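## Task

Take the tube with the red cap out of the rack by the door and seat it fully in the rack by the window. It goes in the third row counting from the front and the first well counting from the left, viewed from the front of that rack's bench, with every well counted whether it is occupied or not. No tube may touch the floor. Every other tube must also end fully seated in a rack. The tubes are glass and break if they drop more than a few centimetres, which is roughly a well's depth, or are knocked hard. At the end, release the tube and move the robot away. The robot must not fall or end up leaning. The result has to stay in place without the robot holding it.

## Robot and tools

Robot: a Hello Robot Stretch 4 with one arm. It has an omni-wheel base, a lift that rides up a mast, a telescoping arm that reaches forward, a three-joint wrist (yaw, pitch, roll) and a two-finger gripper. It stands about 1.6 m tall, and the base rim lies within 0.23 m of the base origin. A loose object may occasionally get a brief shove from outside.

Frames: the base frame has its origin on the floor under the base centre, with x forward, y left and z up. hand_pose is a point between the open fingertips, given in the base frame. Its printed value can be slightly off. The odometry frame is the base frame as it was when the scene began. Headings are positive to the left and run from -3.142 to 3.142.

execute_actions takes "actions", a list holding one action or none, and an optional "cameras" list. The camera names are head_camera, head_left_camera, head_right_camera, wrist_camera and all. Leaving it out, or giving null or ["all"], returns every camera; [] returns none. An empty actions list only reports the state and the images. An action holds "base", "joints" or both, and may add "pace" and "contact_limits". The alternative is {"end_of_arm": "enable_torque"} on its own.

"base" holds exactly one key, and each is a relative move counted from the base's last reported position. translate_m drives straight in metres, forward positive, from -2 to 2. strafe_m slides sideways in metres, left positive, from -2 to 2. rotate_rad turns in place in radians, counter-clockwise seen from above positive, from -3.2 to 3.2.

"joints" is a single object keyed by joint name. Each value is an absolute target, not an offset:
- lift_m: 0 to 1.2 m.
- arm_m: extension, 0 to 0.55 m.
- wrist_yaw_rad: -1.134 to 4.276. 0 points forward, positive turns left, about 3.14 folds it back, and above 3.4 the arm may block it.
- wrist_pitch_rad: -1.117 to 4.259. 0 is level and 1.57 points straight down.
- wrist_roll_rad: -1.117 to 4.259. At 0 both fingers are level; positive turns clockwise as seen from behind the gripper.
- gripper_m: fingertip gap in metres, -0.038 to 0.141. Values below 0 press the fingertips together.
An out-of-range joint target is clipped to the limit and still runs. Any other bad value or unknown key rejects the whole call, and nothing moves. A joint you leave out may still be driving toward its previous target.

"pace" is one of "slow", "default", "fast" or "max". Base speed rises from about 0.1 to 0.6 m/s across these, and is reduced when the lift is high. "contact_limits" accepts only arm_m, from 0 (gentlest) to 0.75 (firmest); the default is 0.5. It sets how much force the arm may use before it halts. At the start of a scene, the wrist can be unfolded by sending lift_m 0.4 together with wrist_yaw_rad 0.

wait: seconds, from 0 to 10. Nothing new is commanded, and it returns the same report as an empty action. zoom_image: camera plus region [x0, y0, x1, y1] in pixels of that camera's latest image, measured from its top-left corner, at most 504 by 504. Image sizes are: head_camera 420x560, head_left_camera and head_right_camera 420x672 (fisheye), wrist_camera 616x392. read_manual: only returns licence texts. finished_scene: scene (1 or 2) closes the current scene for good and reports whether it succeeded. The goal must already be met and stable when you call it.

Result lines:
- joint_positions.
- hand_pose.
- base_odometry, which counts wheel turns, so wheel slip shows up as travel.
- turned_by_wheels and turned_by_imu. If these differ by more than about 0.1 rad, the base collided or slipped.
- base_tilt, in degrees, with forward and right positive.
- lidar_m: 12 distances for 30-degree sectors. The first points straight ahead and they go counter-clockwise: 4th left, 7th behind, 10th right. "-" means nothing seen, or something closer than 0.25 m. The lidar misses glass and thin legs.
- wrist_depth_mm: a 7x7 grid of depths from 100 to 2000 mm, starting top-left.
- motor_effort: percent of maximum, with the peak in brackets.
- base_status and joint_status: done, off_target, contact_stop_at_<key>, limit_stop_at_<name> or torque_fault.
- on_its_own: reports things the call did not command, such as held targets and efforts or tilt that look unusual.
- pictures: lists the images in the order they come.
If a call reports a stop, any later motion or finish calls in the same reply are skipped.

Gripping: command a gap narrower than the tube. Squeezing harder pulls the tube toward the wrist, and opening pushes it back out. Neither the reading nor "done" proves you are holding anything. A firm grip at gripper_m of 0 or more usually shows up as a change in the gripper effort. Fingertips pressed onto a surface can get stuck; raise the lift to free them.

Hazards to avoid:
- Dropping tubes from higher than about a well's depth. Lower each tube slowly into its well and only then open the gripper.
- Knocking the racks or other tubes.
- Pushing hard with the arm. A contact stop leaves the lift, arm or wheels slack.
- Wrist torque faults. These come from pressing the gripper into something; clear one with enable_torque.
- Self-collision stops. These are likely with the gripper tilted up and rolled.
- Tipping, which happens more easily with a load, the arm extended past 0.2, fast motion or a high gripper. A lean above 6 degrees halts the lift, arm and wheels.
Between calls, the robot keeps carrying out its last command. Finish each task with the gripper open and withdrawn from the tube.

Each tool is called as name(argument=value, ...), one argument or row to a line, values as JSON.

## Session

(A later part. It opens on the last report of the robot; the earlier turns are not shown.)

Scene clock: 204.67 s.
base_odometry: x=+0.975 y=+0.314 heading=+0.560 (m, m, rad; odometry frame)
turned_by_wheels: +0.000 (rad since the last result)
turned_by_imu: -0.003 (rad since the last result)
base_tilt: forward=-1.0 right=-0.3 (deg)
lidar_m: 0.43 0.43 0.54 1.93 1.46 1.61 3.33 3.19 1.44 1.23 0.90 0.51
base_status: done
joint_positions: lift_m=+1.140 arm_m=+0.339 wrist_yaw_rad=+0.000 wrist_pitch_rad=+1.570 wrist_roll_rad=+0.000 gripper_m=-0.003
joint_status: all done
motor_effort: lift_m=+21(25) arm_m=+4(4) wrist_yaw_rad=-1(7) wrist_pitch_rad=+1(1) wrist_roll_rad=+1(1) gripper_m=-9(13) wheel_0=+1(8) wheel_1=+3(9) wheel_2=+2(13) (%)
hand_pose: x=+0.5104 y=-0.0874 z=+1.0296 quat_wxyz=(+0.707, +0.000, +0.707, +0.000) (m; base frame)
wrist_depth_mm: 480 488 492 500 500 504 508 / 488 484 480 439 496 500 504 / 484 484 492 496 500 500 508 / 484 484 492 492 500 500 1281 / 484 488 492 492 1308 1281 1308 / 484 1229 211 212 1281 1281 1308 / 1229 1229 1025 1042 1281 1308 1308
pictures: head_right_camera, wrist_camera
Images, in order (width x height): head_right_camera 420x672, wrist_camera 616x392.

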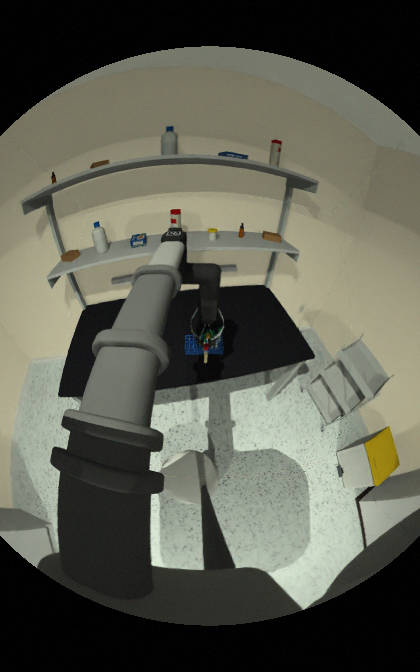

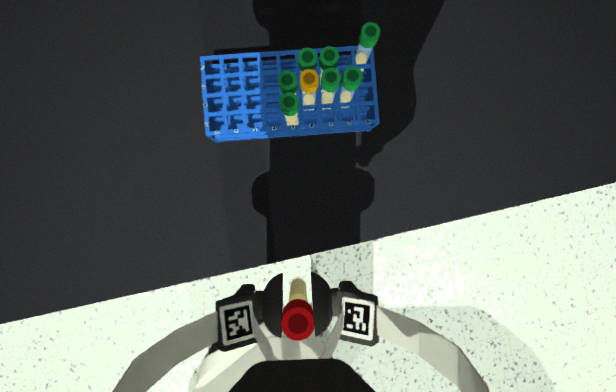

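execute_actions(
  actions=[
    {"base": {"strafe_m": 0.0815}, "joints": {"lift_m": 1.11, "arm_m": 0.493, "wrist_yaw_rad": 0.6}},
  ],
  cameras=["head_right_camera", "wrist_camera"],
)

zoom_image(
  camera="wrist_camera",
  region=[230, 200, 380, 350],
)

Scene clock: 232.77 s.
base_odometry: x=+0.932 y=+0.383 heading=+0.560 (m, m, rad; odometry frame)
turned_by_wheels: +0.000 (rad since the last result)
turned_by_imu: +0.002 (rad since the last result)
base_tilt: forward=-0.8 right=-0.2 (deg)
lidar_m: 0.42 0.42 0.51 1.87 1.38 1.51 3.10 2.71 1.65 1.29 0.80 0.50
base_status: done
joint_positions: lift_m=+1.110 arm_m=+0.492 wrist_yaw_rad=+0.600 wrist_pitch_rad=+1.570 wrist_roll_rad=+0.000 gripper_m=-0.003
joint_status: all done
motor_effort: lift_m=+18(21) arm_m=+4(6) wrist_yaw_rad=+0(0) wrist_pitch_rad=+1(1) wrist_roll_rad=+1(1) gripper_m=-11(14) wheel_0=+0(8) wheel_1=+0(12) wheel_2=+0(1) (%)
hand_pose: x=+0.7127 y=-0.0720 z=+0.9999 quat_wxyz=(+0.676, -0.209, +0.675, +0.209) (m; base frame)
wrist_depth_mm: 452 459 462 462 469 469 473 / 455 459 455 466 469 473 477 / 455 459 459 466 469 469 477 / 452 455 459 462 466 473 477 / 455 452 459 455 466 469 473 / 452 455 211 212 407 466 473 / 1008 455 459 351 342 469 466
pictures: head_right_camera, wrist_camera
Images, in order (width x height): head_right_camera 420x672, wrist_camera 616x392.

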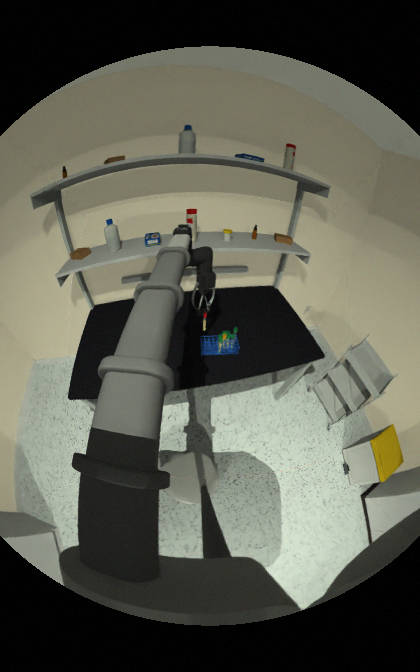

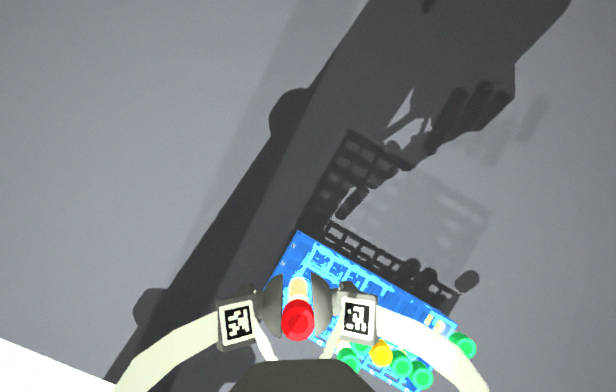

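Region (230, 200, 380, 350) of wrist_camera's 616x392 image, scaled by 3.360.

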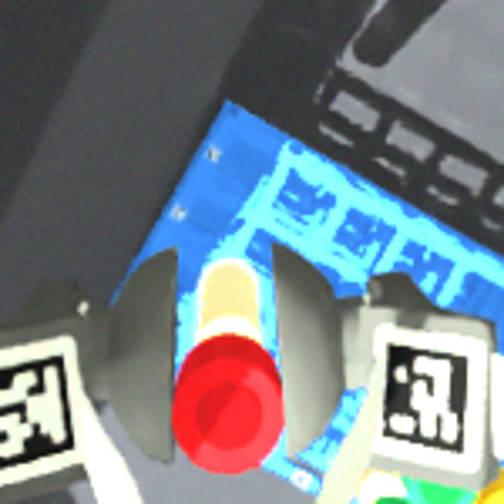

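zoom_image(
  camera="wrist_camera",
  region=[260, 220, 360, 300],
)

Region (260, 220, 360, 300) of wrist_camera's 616x392 image, scaled by 5.040; it fills the top 403 rows of this view, and the rest is white.

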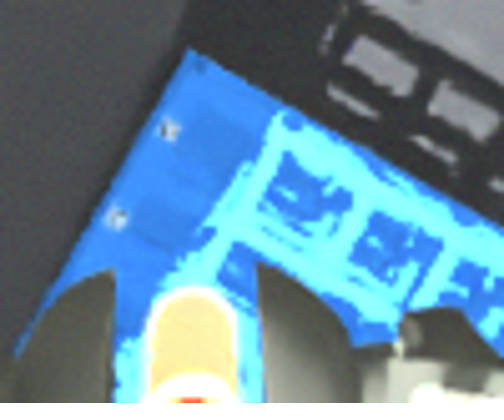

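execute_actions(
  actions=[],
)

Scene clock: 252.00 s.
base_odometry: x=+0.932 y=+0.383 heading=+0.560 (m, m, rad; odometry frame)
turned_by_wheels: +0.000 (rad since the last result)
turned_by_imu: +0.001 (rad since the last result)
base_tilt: forward=-0.7 right=-0.1 (deg)
lidar_m: 0.41 0.42 0.52 1.84 1.38 1.49 3.11 2.73 1.67 1.28 0.85 0.49
base_status: done
joint_positions: lift_m=+1.110 arm_m=+0.492 wrist_yaw_rad=+0.600 wrist_pitch_rad=+1.570 wrist_roll_rad=+0.000 gripper_m=-0.003
joint_status: all done
motor_effort: lift_m=+18(21) arm_m=+4(6) wrist_yaw_rad=-1(0) wrist_pitch_rad=+1(1) wrist_roll_rad=+2(1) gripper_m=-13(14) wheel_0=+0(8) wheel_1=+0(12) wheel_2=-1(1) (%)
hand_pose: x=+0.7127 y=-0.0720 z=+0.9999 quat_wxyz=(+0.676, -0.209, +0.675, +0.209) (m; base frame)
wrist_depth_mm: 452 455 459 462 473 473 473 / 455 459 462 466 469 473 477 / 455 455 462 462 473 473 473 / 459 455 459 459 469 469 473 / 449 455 462 452 469 469 469 / 452 459 212 213 407 469 473 / 991 452 455 349 343 469 469
pictures: head_camera, head_left_camera, head_right_camera, wrist_camera
Images, in order (width x height): head_camera 420x560, head_left_camera 420x672, head_right_camera 420x672, wrist_camera 616x392.

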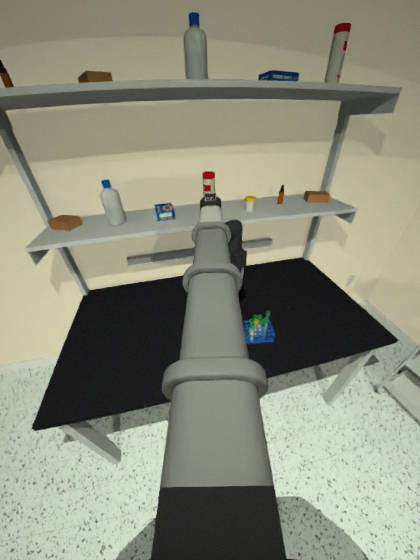

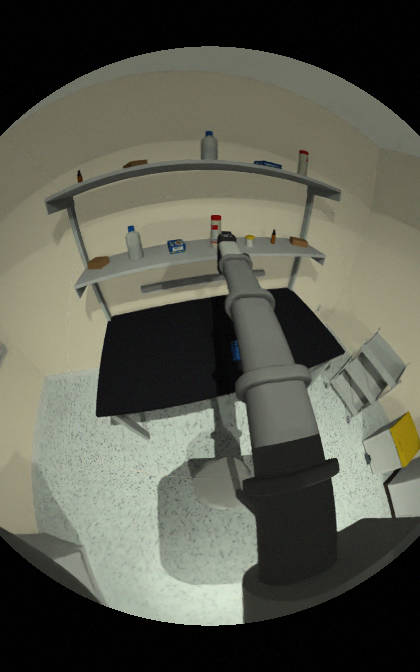

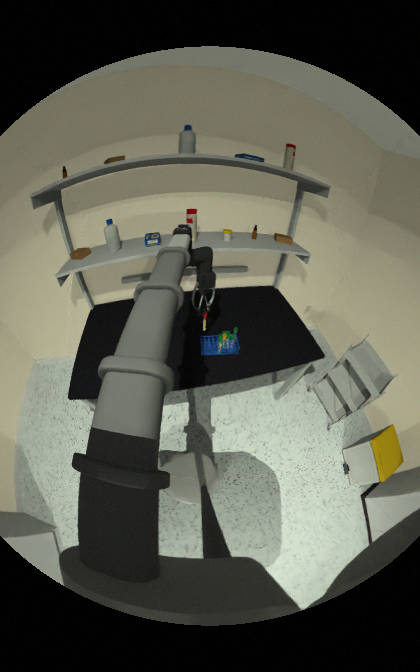

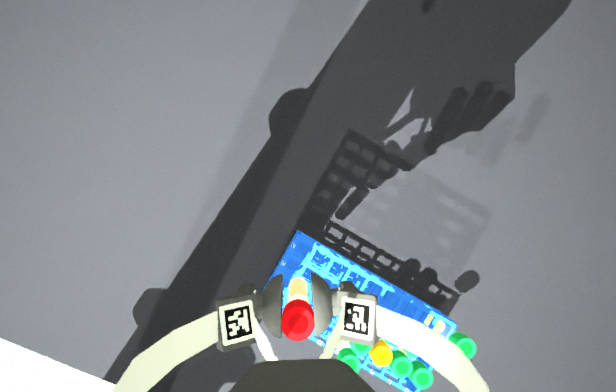

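execute_actions(
  actions=[
    {"base": {"strafe_m": 0.004}, "joints": {"lift_m": 1.055, "arm_m": 0.488}},
  ],
  cameras=["wrist_camera"],
)

zoom_image(
  camera="wrist_camera",
  region=[250, 220, 370, 320],
)

Scene clock: 257.70 s.
base_odometry: x=+0.930 y=+0.386 heading=+0.560 (m, m, rad; odometry frame)
turned_by_wheels: +0.000 (rad since the last result)
turned_by_imu: +0.001 (rad since the last result)
base_tilt: forward=-0.8 right=-0.2 (deg)
lidar_m: 0.42 0.41 0.52 1.86 1.39 1.53 3.08 2.71 1.64 1.30 0.80 0.48
base_status: done
joint_positions: lift_m=+1.055 arm_m=+0.489 wrist_yaw_rad=+0.600 wrist_pitch_rad=+1.570 wrist_roll_rad=+0.000 gripper_m=-0.003
joint_status: all done
motor_effort: lift_m=+18(18) arm_m=-4(6) wrist_yaw_rad=+0(0) wrist_pitch_rad=+1(1) wrist_roll_rad=+1(1) gripper_m=-11(10) wheel_0=-1(6) wheel_1=-2(7) wheel_2=+0(0) (%)
hand_pose: x=+0.7092 y=-0.0720 z=+0.9449 quat_wxyz=(+0.676, -0.209, +0.675, +0.209) (m; base frame)
wrist_depth_mm: 399 402 407 410 410 415 415 / 399 402 407 407 413 415 418 / 402 402 404 410 410 415 415 / 399 404 404 407 410 415 418 / 397 402 407 407 410 418 418 / 399 402 212 213 351 413 413 / 399 399 404 347 289 353 413
pictures: wrist_camera
Images, in order (width x height): wrist_camera 616x392.

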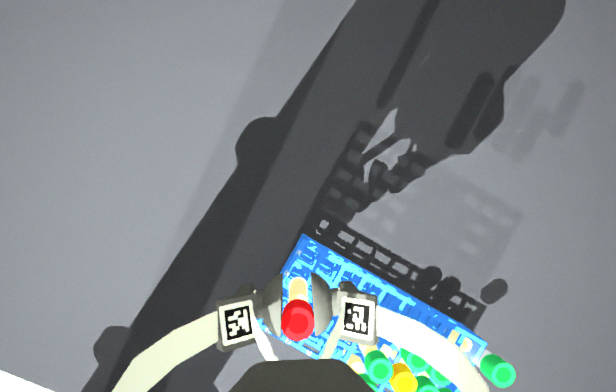

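Region (250, 220, 370, 320) of wrist_camera's 616x392 image, scaled by 4.200.

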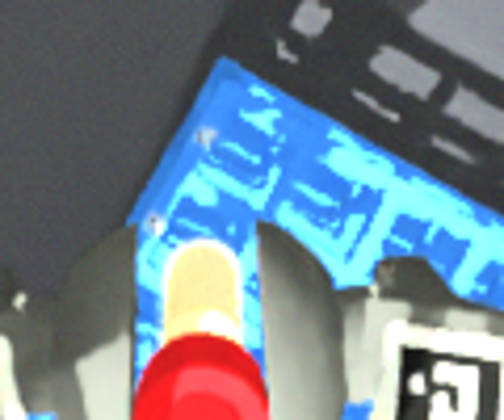

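zoom_image(
  camera="wrist_camera",
  region=[275, 230, 345, 290],
)

Region (275, 230, 345, 290) of wrist_camera's 616x392 image, scaled by 7.200; it fills the top 432 rows of this view, and the rest is white.

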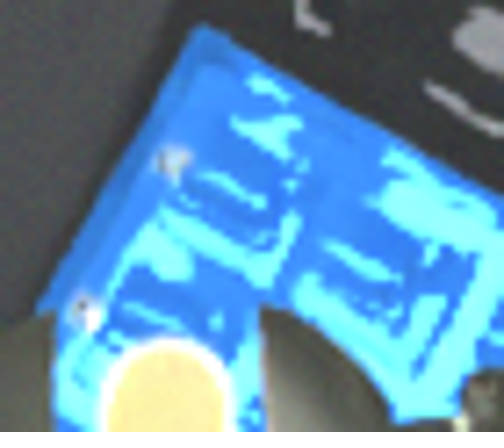

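execute_actions(
  actions=[
    {"joints": {"lift_m": 1.036, "arm_m": 0.4865}},
  ],
  cameras=["wrist_camera", "head_right_camera"],
)

zoom_image(
  camera="wrist_camera",
  region=[270, 230, 350, 300],
)

Scene clock: 275.93 s.
base_odometry: x=+0.930 y=+0.386 heading=+0.560 (m, m, rad; odometry frame)
turned_by_wheels: +0.000 (rad since the last result)
turned_by_imu: +0.001 (rad since the last result)
base_tilt: forward=-0.9 right=-0.2 (deg)
lidar_m: 0.42 0.41 0.49 1.83 1.41 1.52 3.09 2.72 1.64 1.30 0.80 0.49
base_status: not commanded
joint_positions: lift_m=+1.036 arm_m=+0.487 wrist_yaw_rad=+0.600 wrist_pitch_rad=+1.570 wrist_roll_rad=+0.000 gripper_m=-0.003
joint_status: all done
motor_effort: lift_m=+18(17) arm_m=-4(6) wrist_yaw_rad=-1(0) wrist_pitch_rad=+1(0) wrist_roll_rad=+1(1) gripper_m=-9(8) wheel_0=-1(2) wheel_1=-3(3) wheel_2=+0(0) (%)
hand_pose: x=+0.7077 y=-0.0720 z=+0.9260 quat_wxyz=(+0.676, -0.209, +0.675, +0.209) (m; base frame)
wrist_depth_mm: 384 384 389 389 392 397 399 / 382 384 384 389 392 397 397 / 382 384 387 389 392 397 399 / 379 382 387 387 394 394 397 / 379 387 384 389 392 394 397 / 379 382 212 212 334 394 397 / 379 377 387 329 271 286 394
pictures: head_right_camera, wrist_camera
Images, in order (width x height): head_right_camera 420x672, wrist_camera 616x392.

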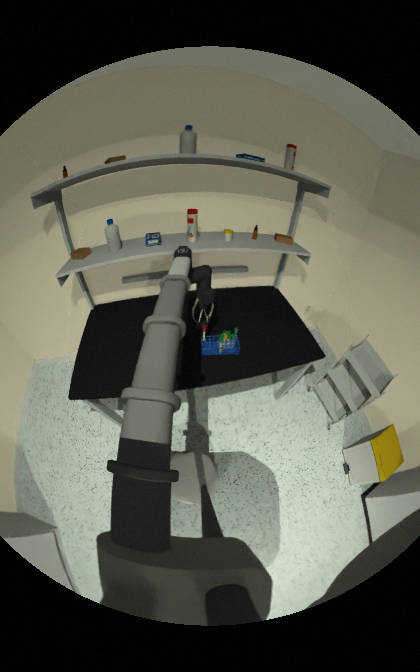

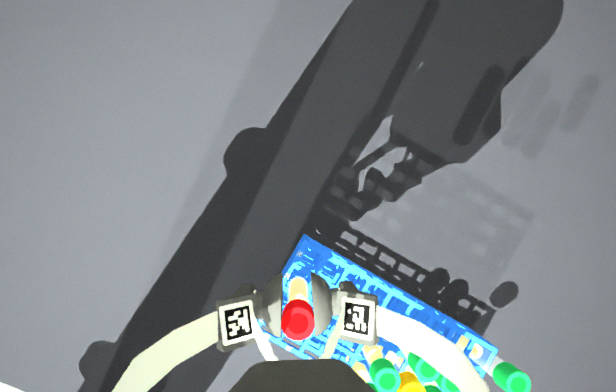

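Region (270, 230, 350, 300) of wrist_camera's 616x392 image, scaled by 6.300; it fills the top 441 rows of this view, and the rest is white.

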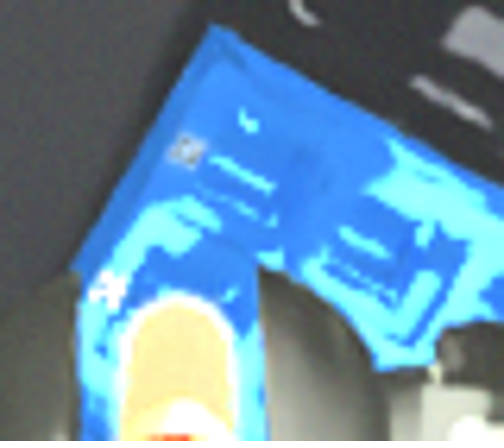

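execute_actions(
  actions=[
    {"joints": {"lift_m": 1.012}, "pace": "slow"},
  ],
  cameras=["wrist_camera", "head_right_camera"],
)

zoom_image(
  camera="wrist_camera",
  region=[250, 230, 370, 350],
)

Scene clock: 283.97 s.
base_odometry: x=+0.930 y=+0.386 heading=+0.560 (m, m, rad; odometry frame)
turned_by_wheels: +0.000 (rad since the last result)
turned_by_imu: +0.001 (rad since the last result)
base_tilt: forward=-1.0 right=-0.2 (deg)
lidar_m: 0.42 0.39 0.52 1.83 1.37 1.52 3.09 2.75 1.65 1.30 0.81 0.51
base_status: not commanded
joint_positions: lift_m=+1.012 arm_m=+0.487 wrist_yaw_rad=+0.600 wrist_pitch_rad=+1.570 wrist_roll_rad=+0.000 gripper_m=-0.003
joint_status: all done
motor_effort: lift_m=+17(16) arm_m=-5(4) wrist_yaw_rad=+0(0) wrist_pitch_rad=+1(1) wrist_roll_rad=+2(2) gripper_m=-13(12) wheel_0=-2(2) wheel_1=-3(2) wheel_2=+0(0) (%)
hand_pose: x=+0.7077 y=-0.0720 z=+0.9020 quat_wxyz=(+0.676, -0.209, +0.675, +0.209) (m; base frame)
wrist_depth_mm: 359 359 362 364 368 370 370 / 357 359 362 366 368 373 373 / 357 359 366 362 366 370 373 / 357 359 359 366 368 370 370 / 357 362 364 366 366 370 373 / 357 359 212 212 309 368 373 / 355 357 362 304 278 310 368
pictures: head_right_camera, wrist_camera
Images, in order (width x height): head_right_camera 420x672, wrist_camera 616x392.

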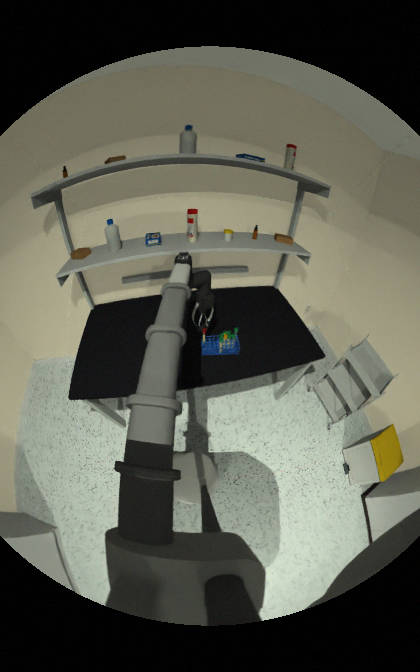

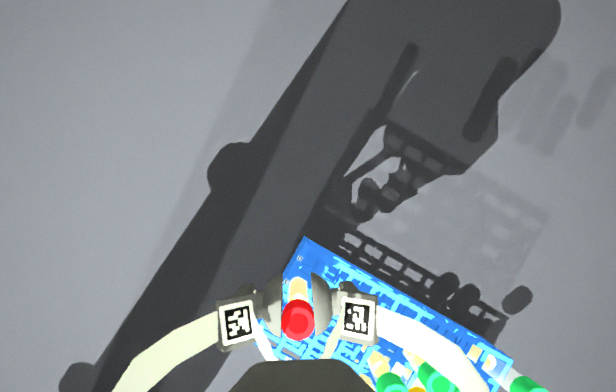

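Region (250, 230, 370, 350) of wrist_camera's 616x392 image, scaled by 4.200.

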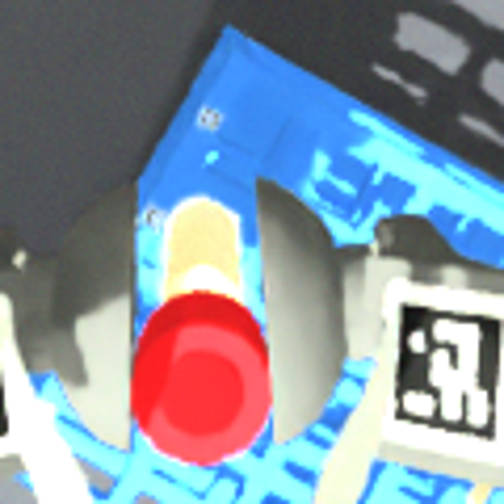

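execute_actions(
  actions=[
    {"joints": {"lift_m": 0.99}, "pace": "slow"},
  ],
  cameras=["wrist_camera", "head_right_camera"],
)

zoom_image(
  camera="wrist_camera",
  region=[240, 230, 380, 370],
)

Scene clock: 288.10 s.
base_odometry: x=+0.930 y=+0.386 heading=+0.560 (m, m, rad; odometry frame)
turned_by_wheels: +0.000 (rad since the last result)
turned_by_imu: +0.001 (rad since the last result)
base_tilt: forward=-0.8 right=-0.3 (deg)
lidar_m: 0.42 0.43 0.50 1.84 1.40 1.52 3.13 2.73 1.65 1.30 0.82 0.48
base_status: not commanded
joint_positions: lift_m=+0.990 arm_m=+0.487 wrist_yaw_rad=+0.600 wrist_pitch_rad=+1.570 wrist_roll_rad=+0.000 gripper_m=-0.003
joint_status: all done
motor_effort: lift_m=+18(21) arm_m=-5(5) wrist_yaw_rad=+0(1) wrist_pitch_rad=+0(0) wrist_roll_rad=+1(1) gripper_m=-13(12) wheel_0=-2(1) wheel_1=-3(3) wheel_2=+0(0) (%)
hand_pose: x=+0.7077 y=-0.0720 z=+0.8800 quat_wxyz=(+0.676, -0.209, +0.675, +0.209) (m; base frame)
wrist_depth_mm: 334 338 342 343 345 349 351 / 336 340 342 343 345 347 351 / 334 340 340 343 345 347 349 / 336 338 340 342 343 349 349 / 334 338 340 342 345 345 347 / 336 336 212 212 286 345 349 / 332 336 338 283 281 290 347
pictures: head_right_camera, wrist_camera
Images, in order (width x height): head_right_camera 420x672, wrist_camera 616x392.

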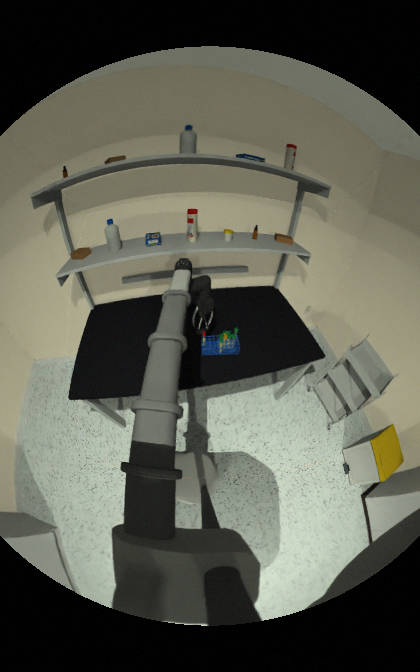

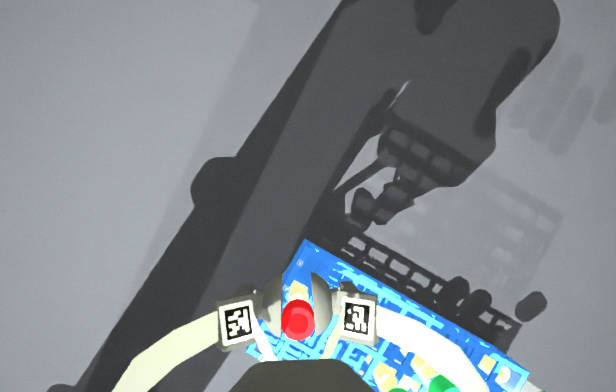

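Region (240, 230, 380, 370) of wrist_camera's 616x392 image, scaled by 3.600.

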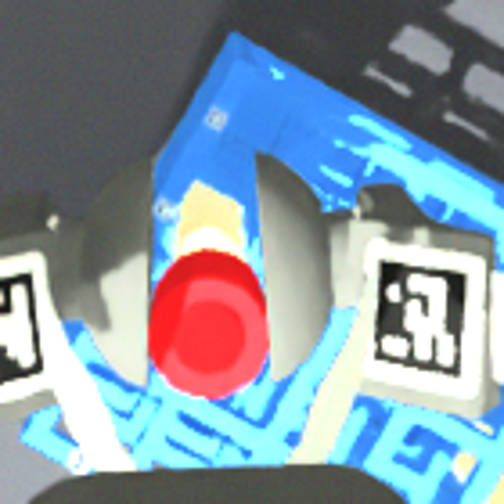

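The tube is inside the target well, with its lower part hidden by the well corner next to the row-3 label. I am releasing it now.

execute_actions(
  actions=[
    {"joints": {"gripper_m": 0.026}},
  ],
  cameras=["wrist_camera"],
)

Scene clock: 290.93 s.
base_odometry: x=+0.930 y=+0.386 heading=+0.560 (m, m, rad; odometry frame)
turned_by_wheels: +0.000 (rad since the last result)
turned_by_imu: +0.001 (rad since the last result)
base_tilt: forward=-0.9 right=-0.4 (deg)
lidar_m: 0.42 0.43 0.53 1.83 1.39 1.49 3.09 2.75 1.65 1.32 0.83 0.50
base_status: not commanded
joint_positions: lift_m=+0.990 arm_m=+0.487 wrist_yaw_rad=+0.600 wrist_pitch_rad=+1.570 wrist_roll_rad=+0.000 gripper_m=+0.026
joint_status: all done
motor_effort: lift_m=+18(18) arm_m=-5(4) wrist_yaw_rad=+0(0) wrist_pitch_rad=+1(0) wrist_roll_rad=+1(1) gripper_m=-5(11) wheel_0=-2(2) wheel_1=-2(3) wheel_2=+0(0) (%)
hand_pose: x=+0.7077 y=-0.0720 z=+0.8800 quat_wxyz=(+0.676, -0.209, +0.675, +0.209) (m; base frame)
wrist_depth_mm: 338 336 342 345 345 347 349 / 336 338 340 343 345 347 351 / 334 338 340 343 343 347 349 / 334 336 340 343 343 345 349 / 334 340 340 342 343 347 349 / 332 336 211 222 286 345 347 / 336 334 340 156 281 290 349
pictures: wrist_camera
Images, in order (width x height): wrist_camera 616x392.

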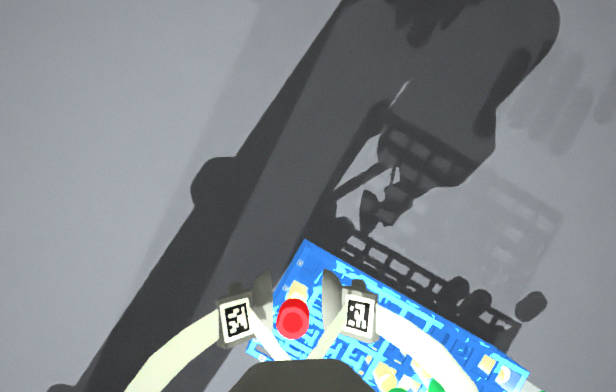

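zoom_image(
  camera="wrist_camera",
  region=[240, 230, 380, 370],
)

Region (240, 230, 380, 370) of wrist_camera's 616x392 image, scaled by 3.600.

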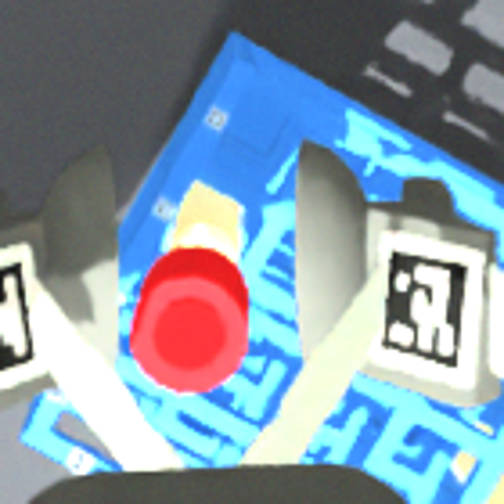

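execute_actions(
  actions=[
    {"joints": {"lift_m": 1.055, "gripper_m": 0.036}, "pace": "fast"},
  ],
  cameras=["wrist_camera"],
)

Scene clock: 297.47 s.
base_odometry: x=+0.930 y=+0.386 heading=+0.560 (m, m, rad; odometry frame)
turned_by_wheels: +0.000 (rad since the last result)
turned_by_imu: +0.001 (rad since the last result)
base_tilt: forward=-0.9 right=-0.1 (deg)
lidar_m: 0.43 0.41 0.52 1.84 1.39 1.47 3.11 2.70 1.65 1.27 0.82 0.48
base_status: not commanded
joint_positions: lift_m=+1.055 arm_m=+0.487 wrist_yaw_rad=+0.600 wrist_pitch_rad=+1.570 wrist_roll_rad=+0.000 gripper_m=+0.036
joint_status: all done
motor_effort: lift_m=+23(25) arm_m=-4(4) wrist_yaw_rad=-1(0) wrist_pitch_rad=+1(1) wrist_roll_rad=+1(1) gripper_m=-5(9) wheel_0=-1(2) wheel_1=-3(2) wheel_2=+0(0) (%)
hand_pose: x=+0.7077 y=-0.0720 z=+0.9445 quat_wxyz=(+0.676, -0.209, +0.675, +0.209) (m; base frame)
wrist_depth_mm: 402 402 404 410 415 415 418 / 402 402 404 407 410 413 415 / 399 404 407 410 407 413 415 / 399 399 404 407 413 413 415 / 399 402 402 407 407 415 413 / 397 399 210 347 206 410 415 / 399 399 404 150 290 359 418
pictures: wrist_camera
Images, in order (width x height): wrist_camera 616x392.

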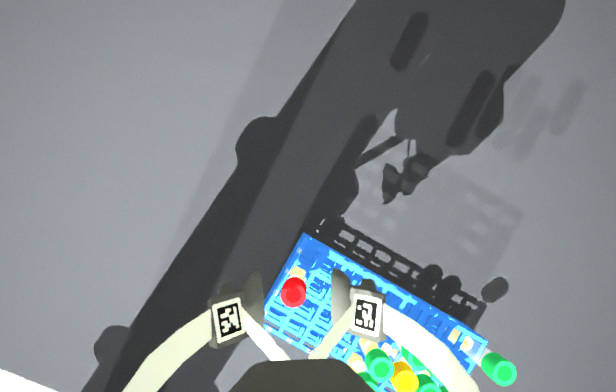

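execute_actions(
  actions=[
    {"base": {"translate_m": -0.15}, "joints": {"lift_m": 1.09, "arm_m": 0.15, "wrist_yaw_rad": 0.0, "wrist_pitch_rad": 0.85}, "pace": "fast"},
  ],
  cameras=["wrist_camera", "head_camera"],
)

Scene clock: 304.33 s.
base_odometry: x=+0.802 y=+0.306 heading=+0.560 (m, m, rad; odometry frame)
turned_by_wheels: +0.000 (rad since the last result)
turned_by_imu: +0.002 (rad since the last result)
base_tilt: forward=-0.9 right=-0.1 (deg)
lidar_m: 0.56 0.54 0.68 1.82 1.31 1.47 2.97 2.55 1.62 1.41 1.10 0.65
base_status: done
joint_positions: lift_m=+1.090 arm_m=+0.151 wrist_yaw_rad=+0.000 wrist_pitch_rad=+0.852 wrist_roll_rad=+0.000 gripper_m=+0.036
joint_status: all done
motor_effort: lift_m=+22(24) arm_m=-4(5) wrist_yaw_rad=+0(9) wrist_pitch_rad=-4(8) wrist_roll_rad=+1(1) gripper_m=-4(7) wheel_0=-1(7) wheel_1=-2(7) wheel_2=-1(12) (%)
hand_pose: x=+0.5117 y=-0.0875 z=+1.0510 quat_wxyz=(+0.911, +0.000, +0.413, +0.000) (m; base frame)
wrist_depth_mm: 917 976 1008 1042 1078 1118 1255 / 891 904 891 904 891 878 931 / 759 768 759 768 768 768 768 / 661 661 661 627 634 668 668 / 580 585 580 591 591 597 615 / 521 521 209 525 206 1336 1138 / 484 480 1182 150 1182 1205 1205
pictures: head_camera, wrist_camera
Images, in order (width x height): head_camera 420x560, wrist_camera 616x392.

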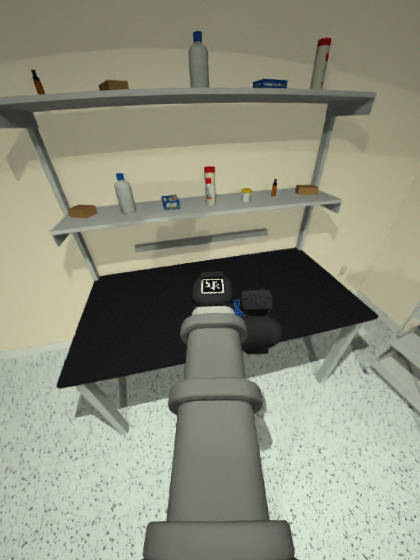

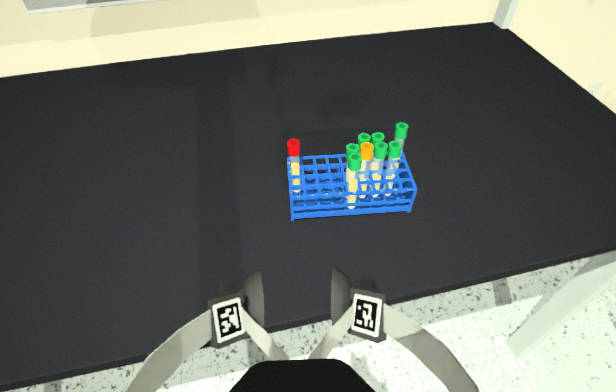

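zoom_image(
  camera="wrist_camera",
  region=[275, 110, 425, 230],
)

Region (275, 110, 425, 230) of wrist_camera's 616x392 image, scaled by 3.360; it fills the top 403 rows of this view, and the rest is white.

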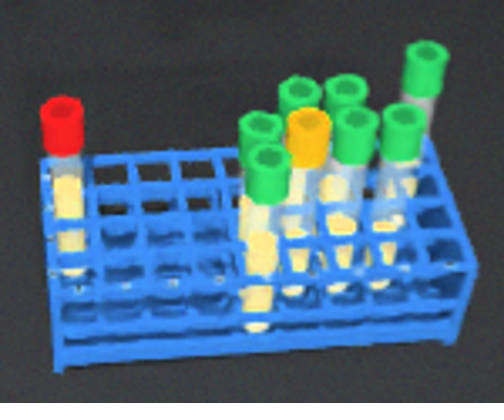

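The red tube is in column 1, row 3, and its cap height matches the other seated tubes. The robot is clear, so I am ending the scene.

finished_scene(
  scene=2,
)

The scene is finished: the task was done.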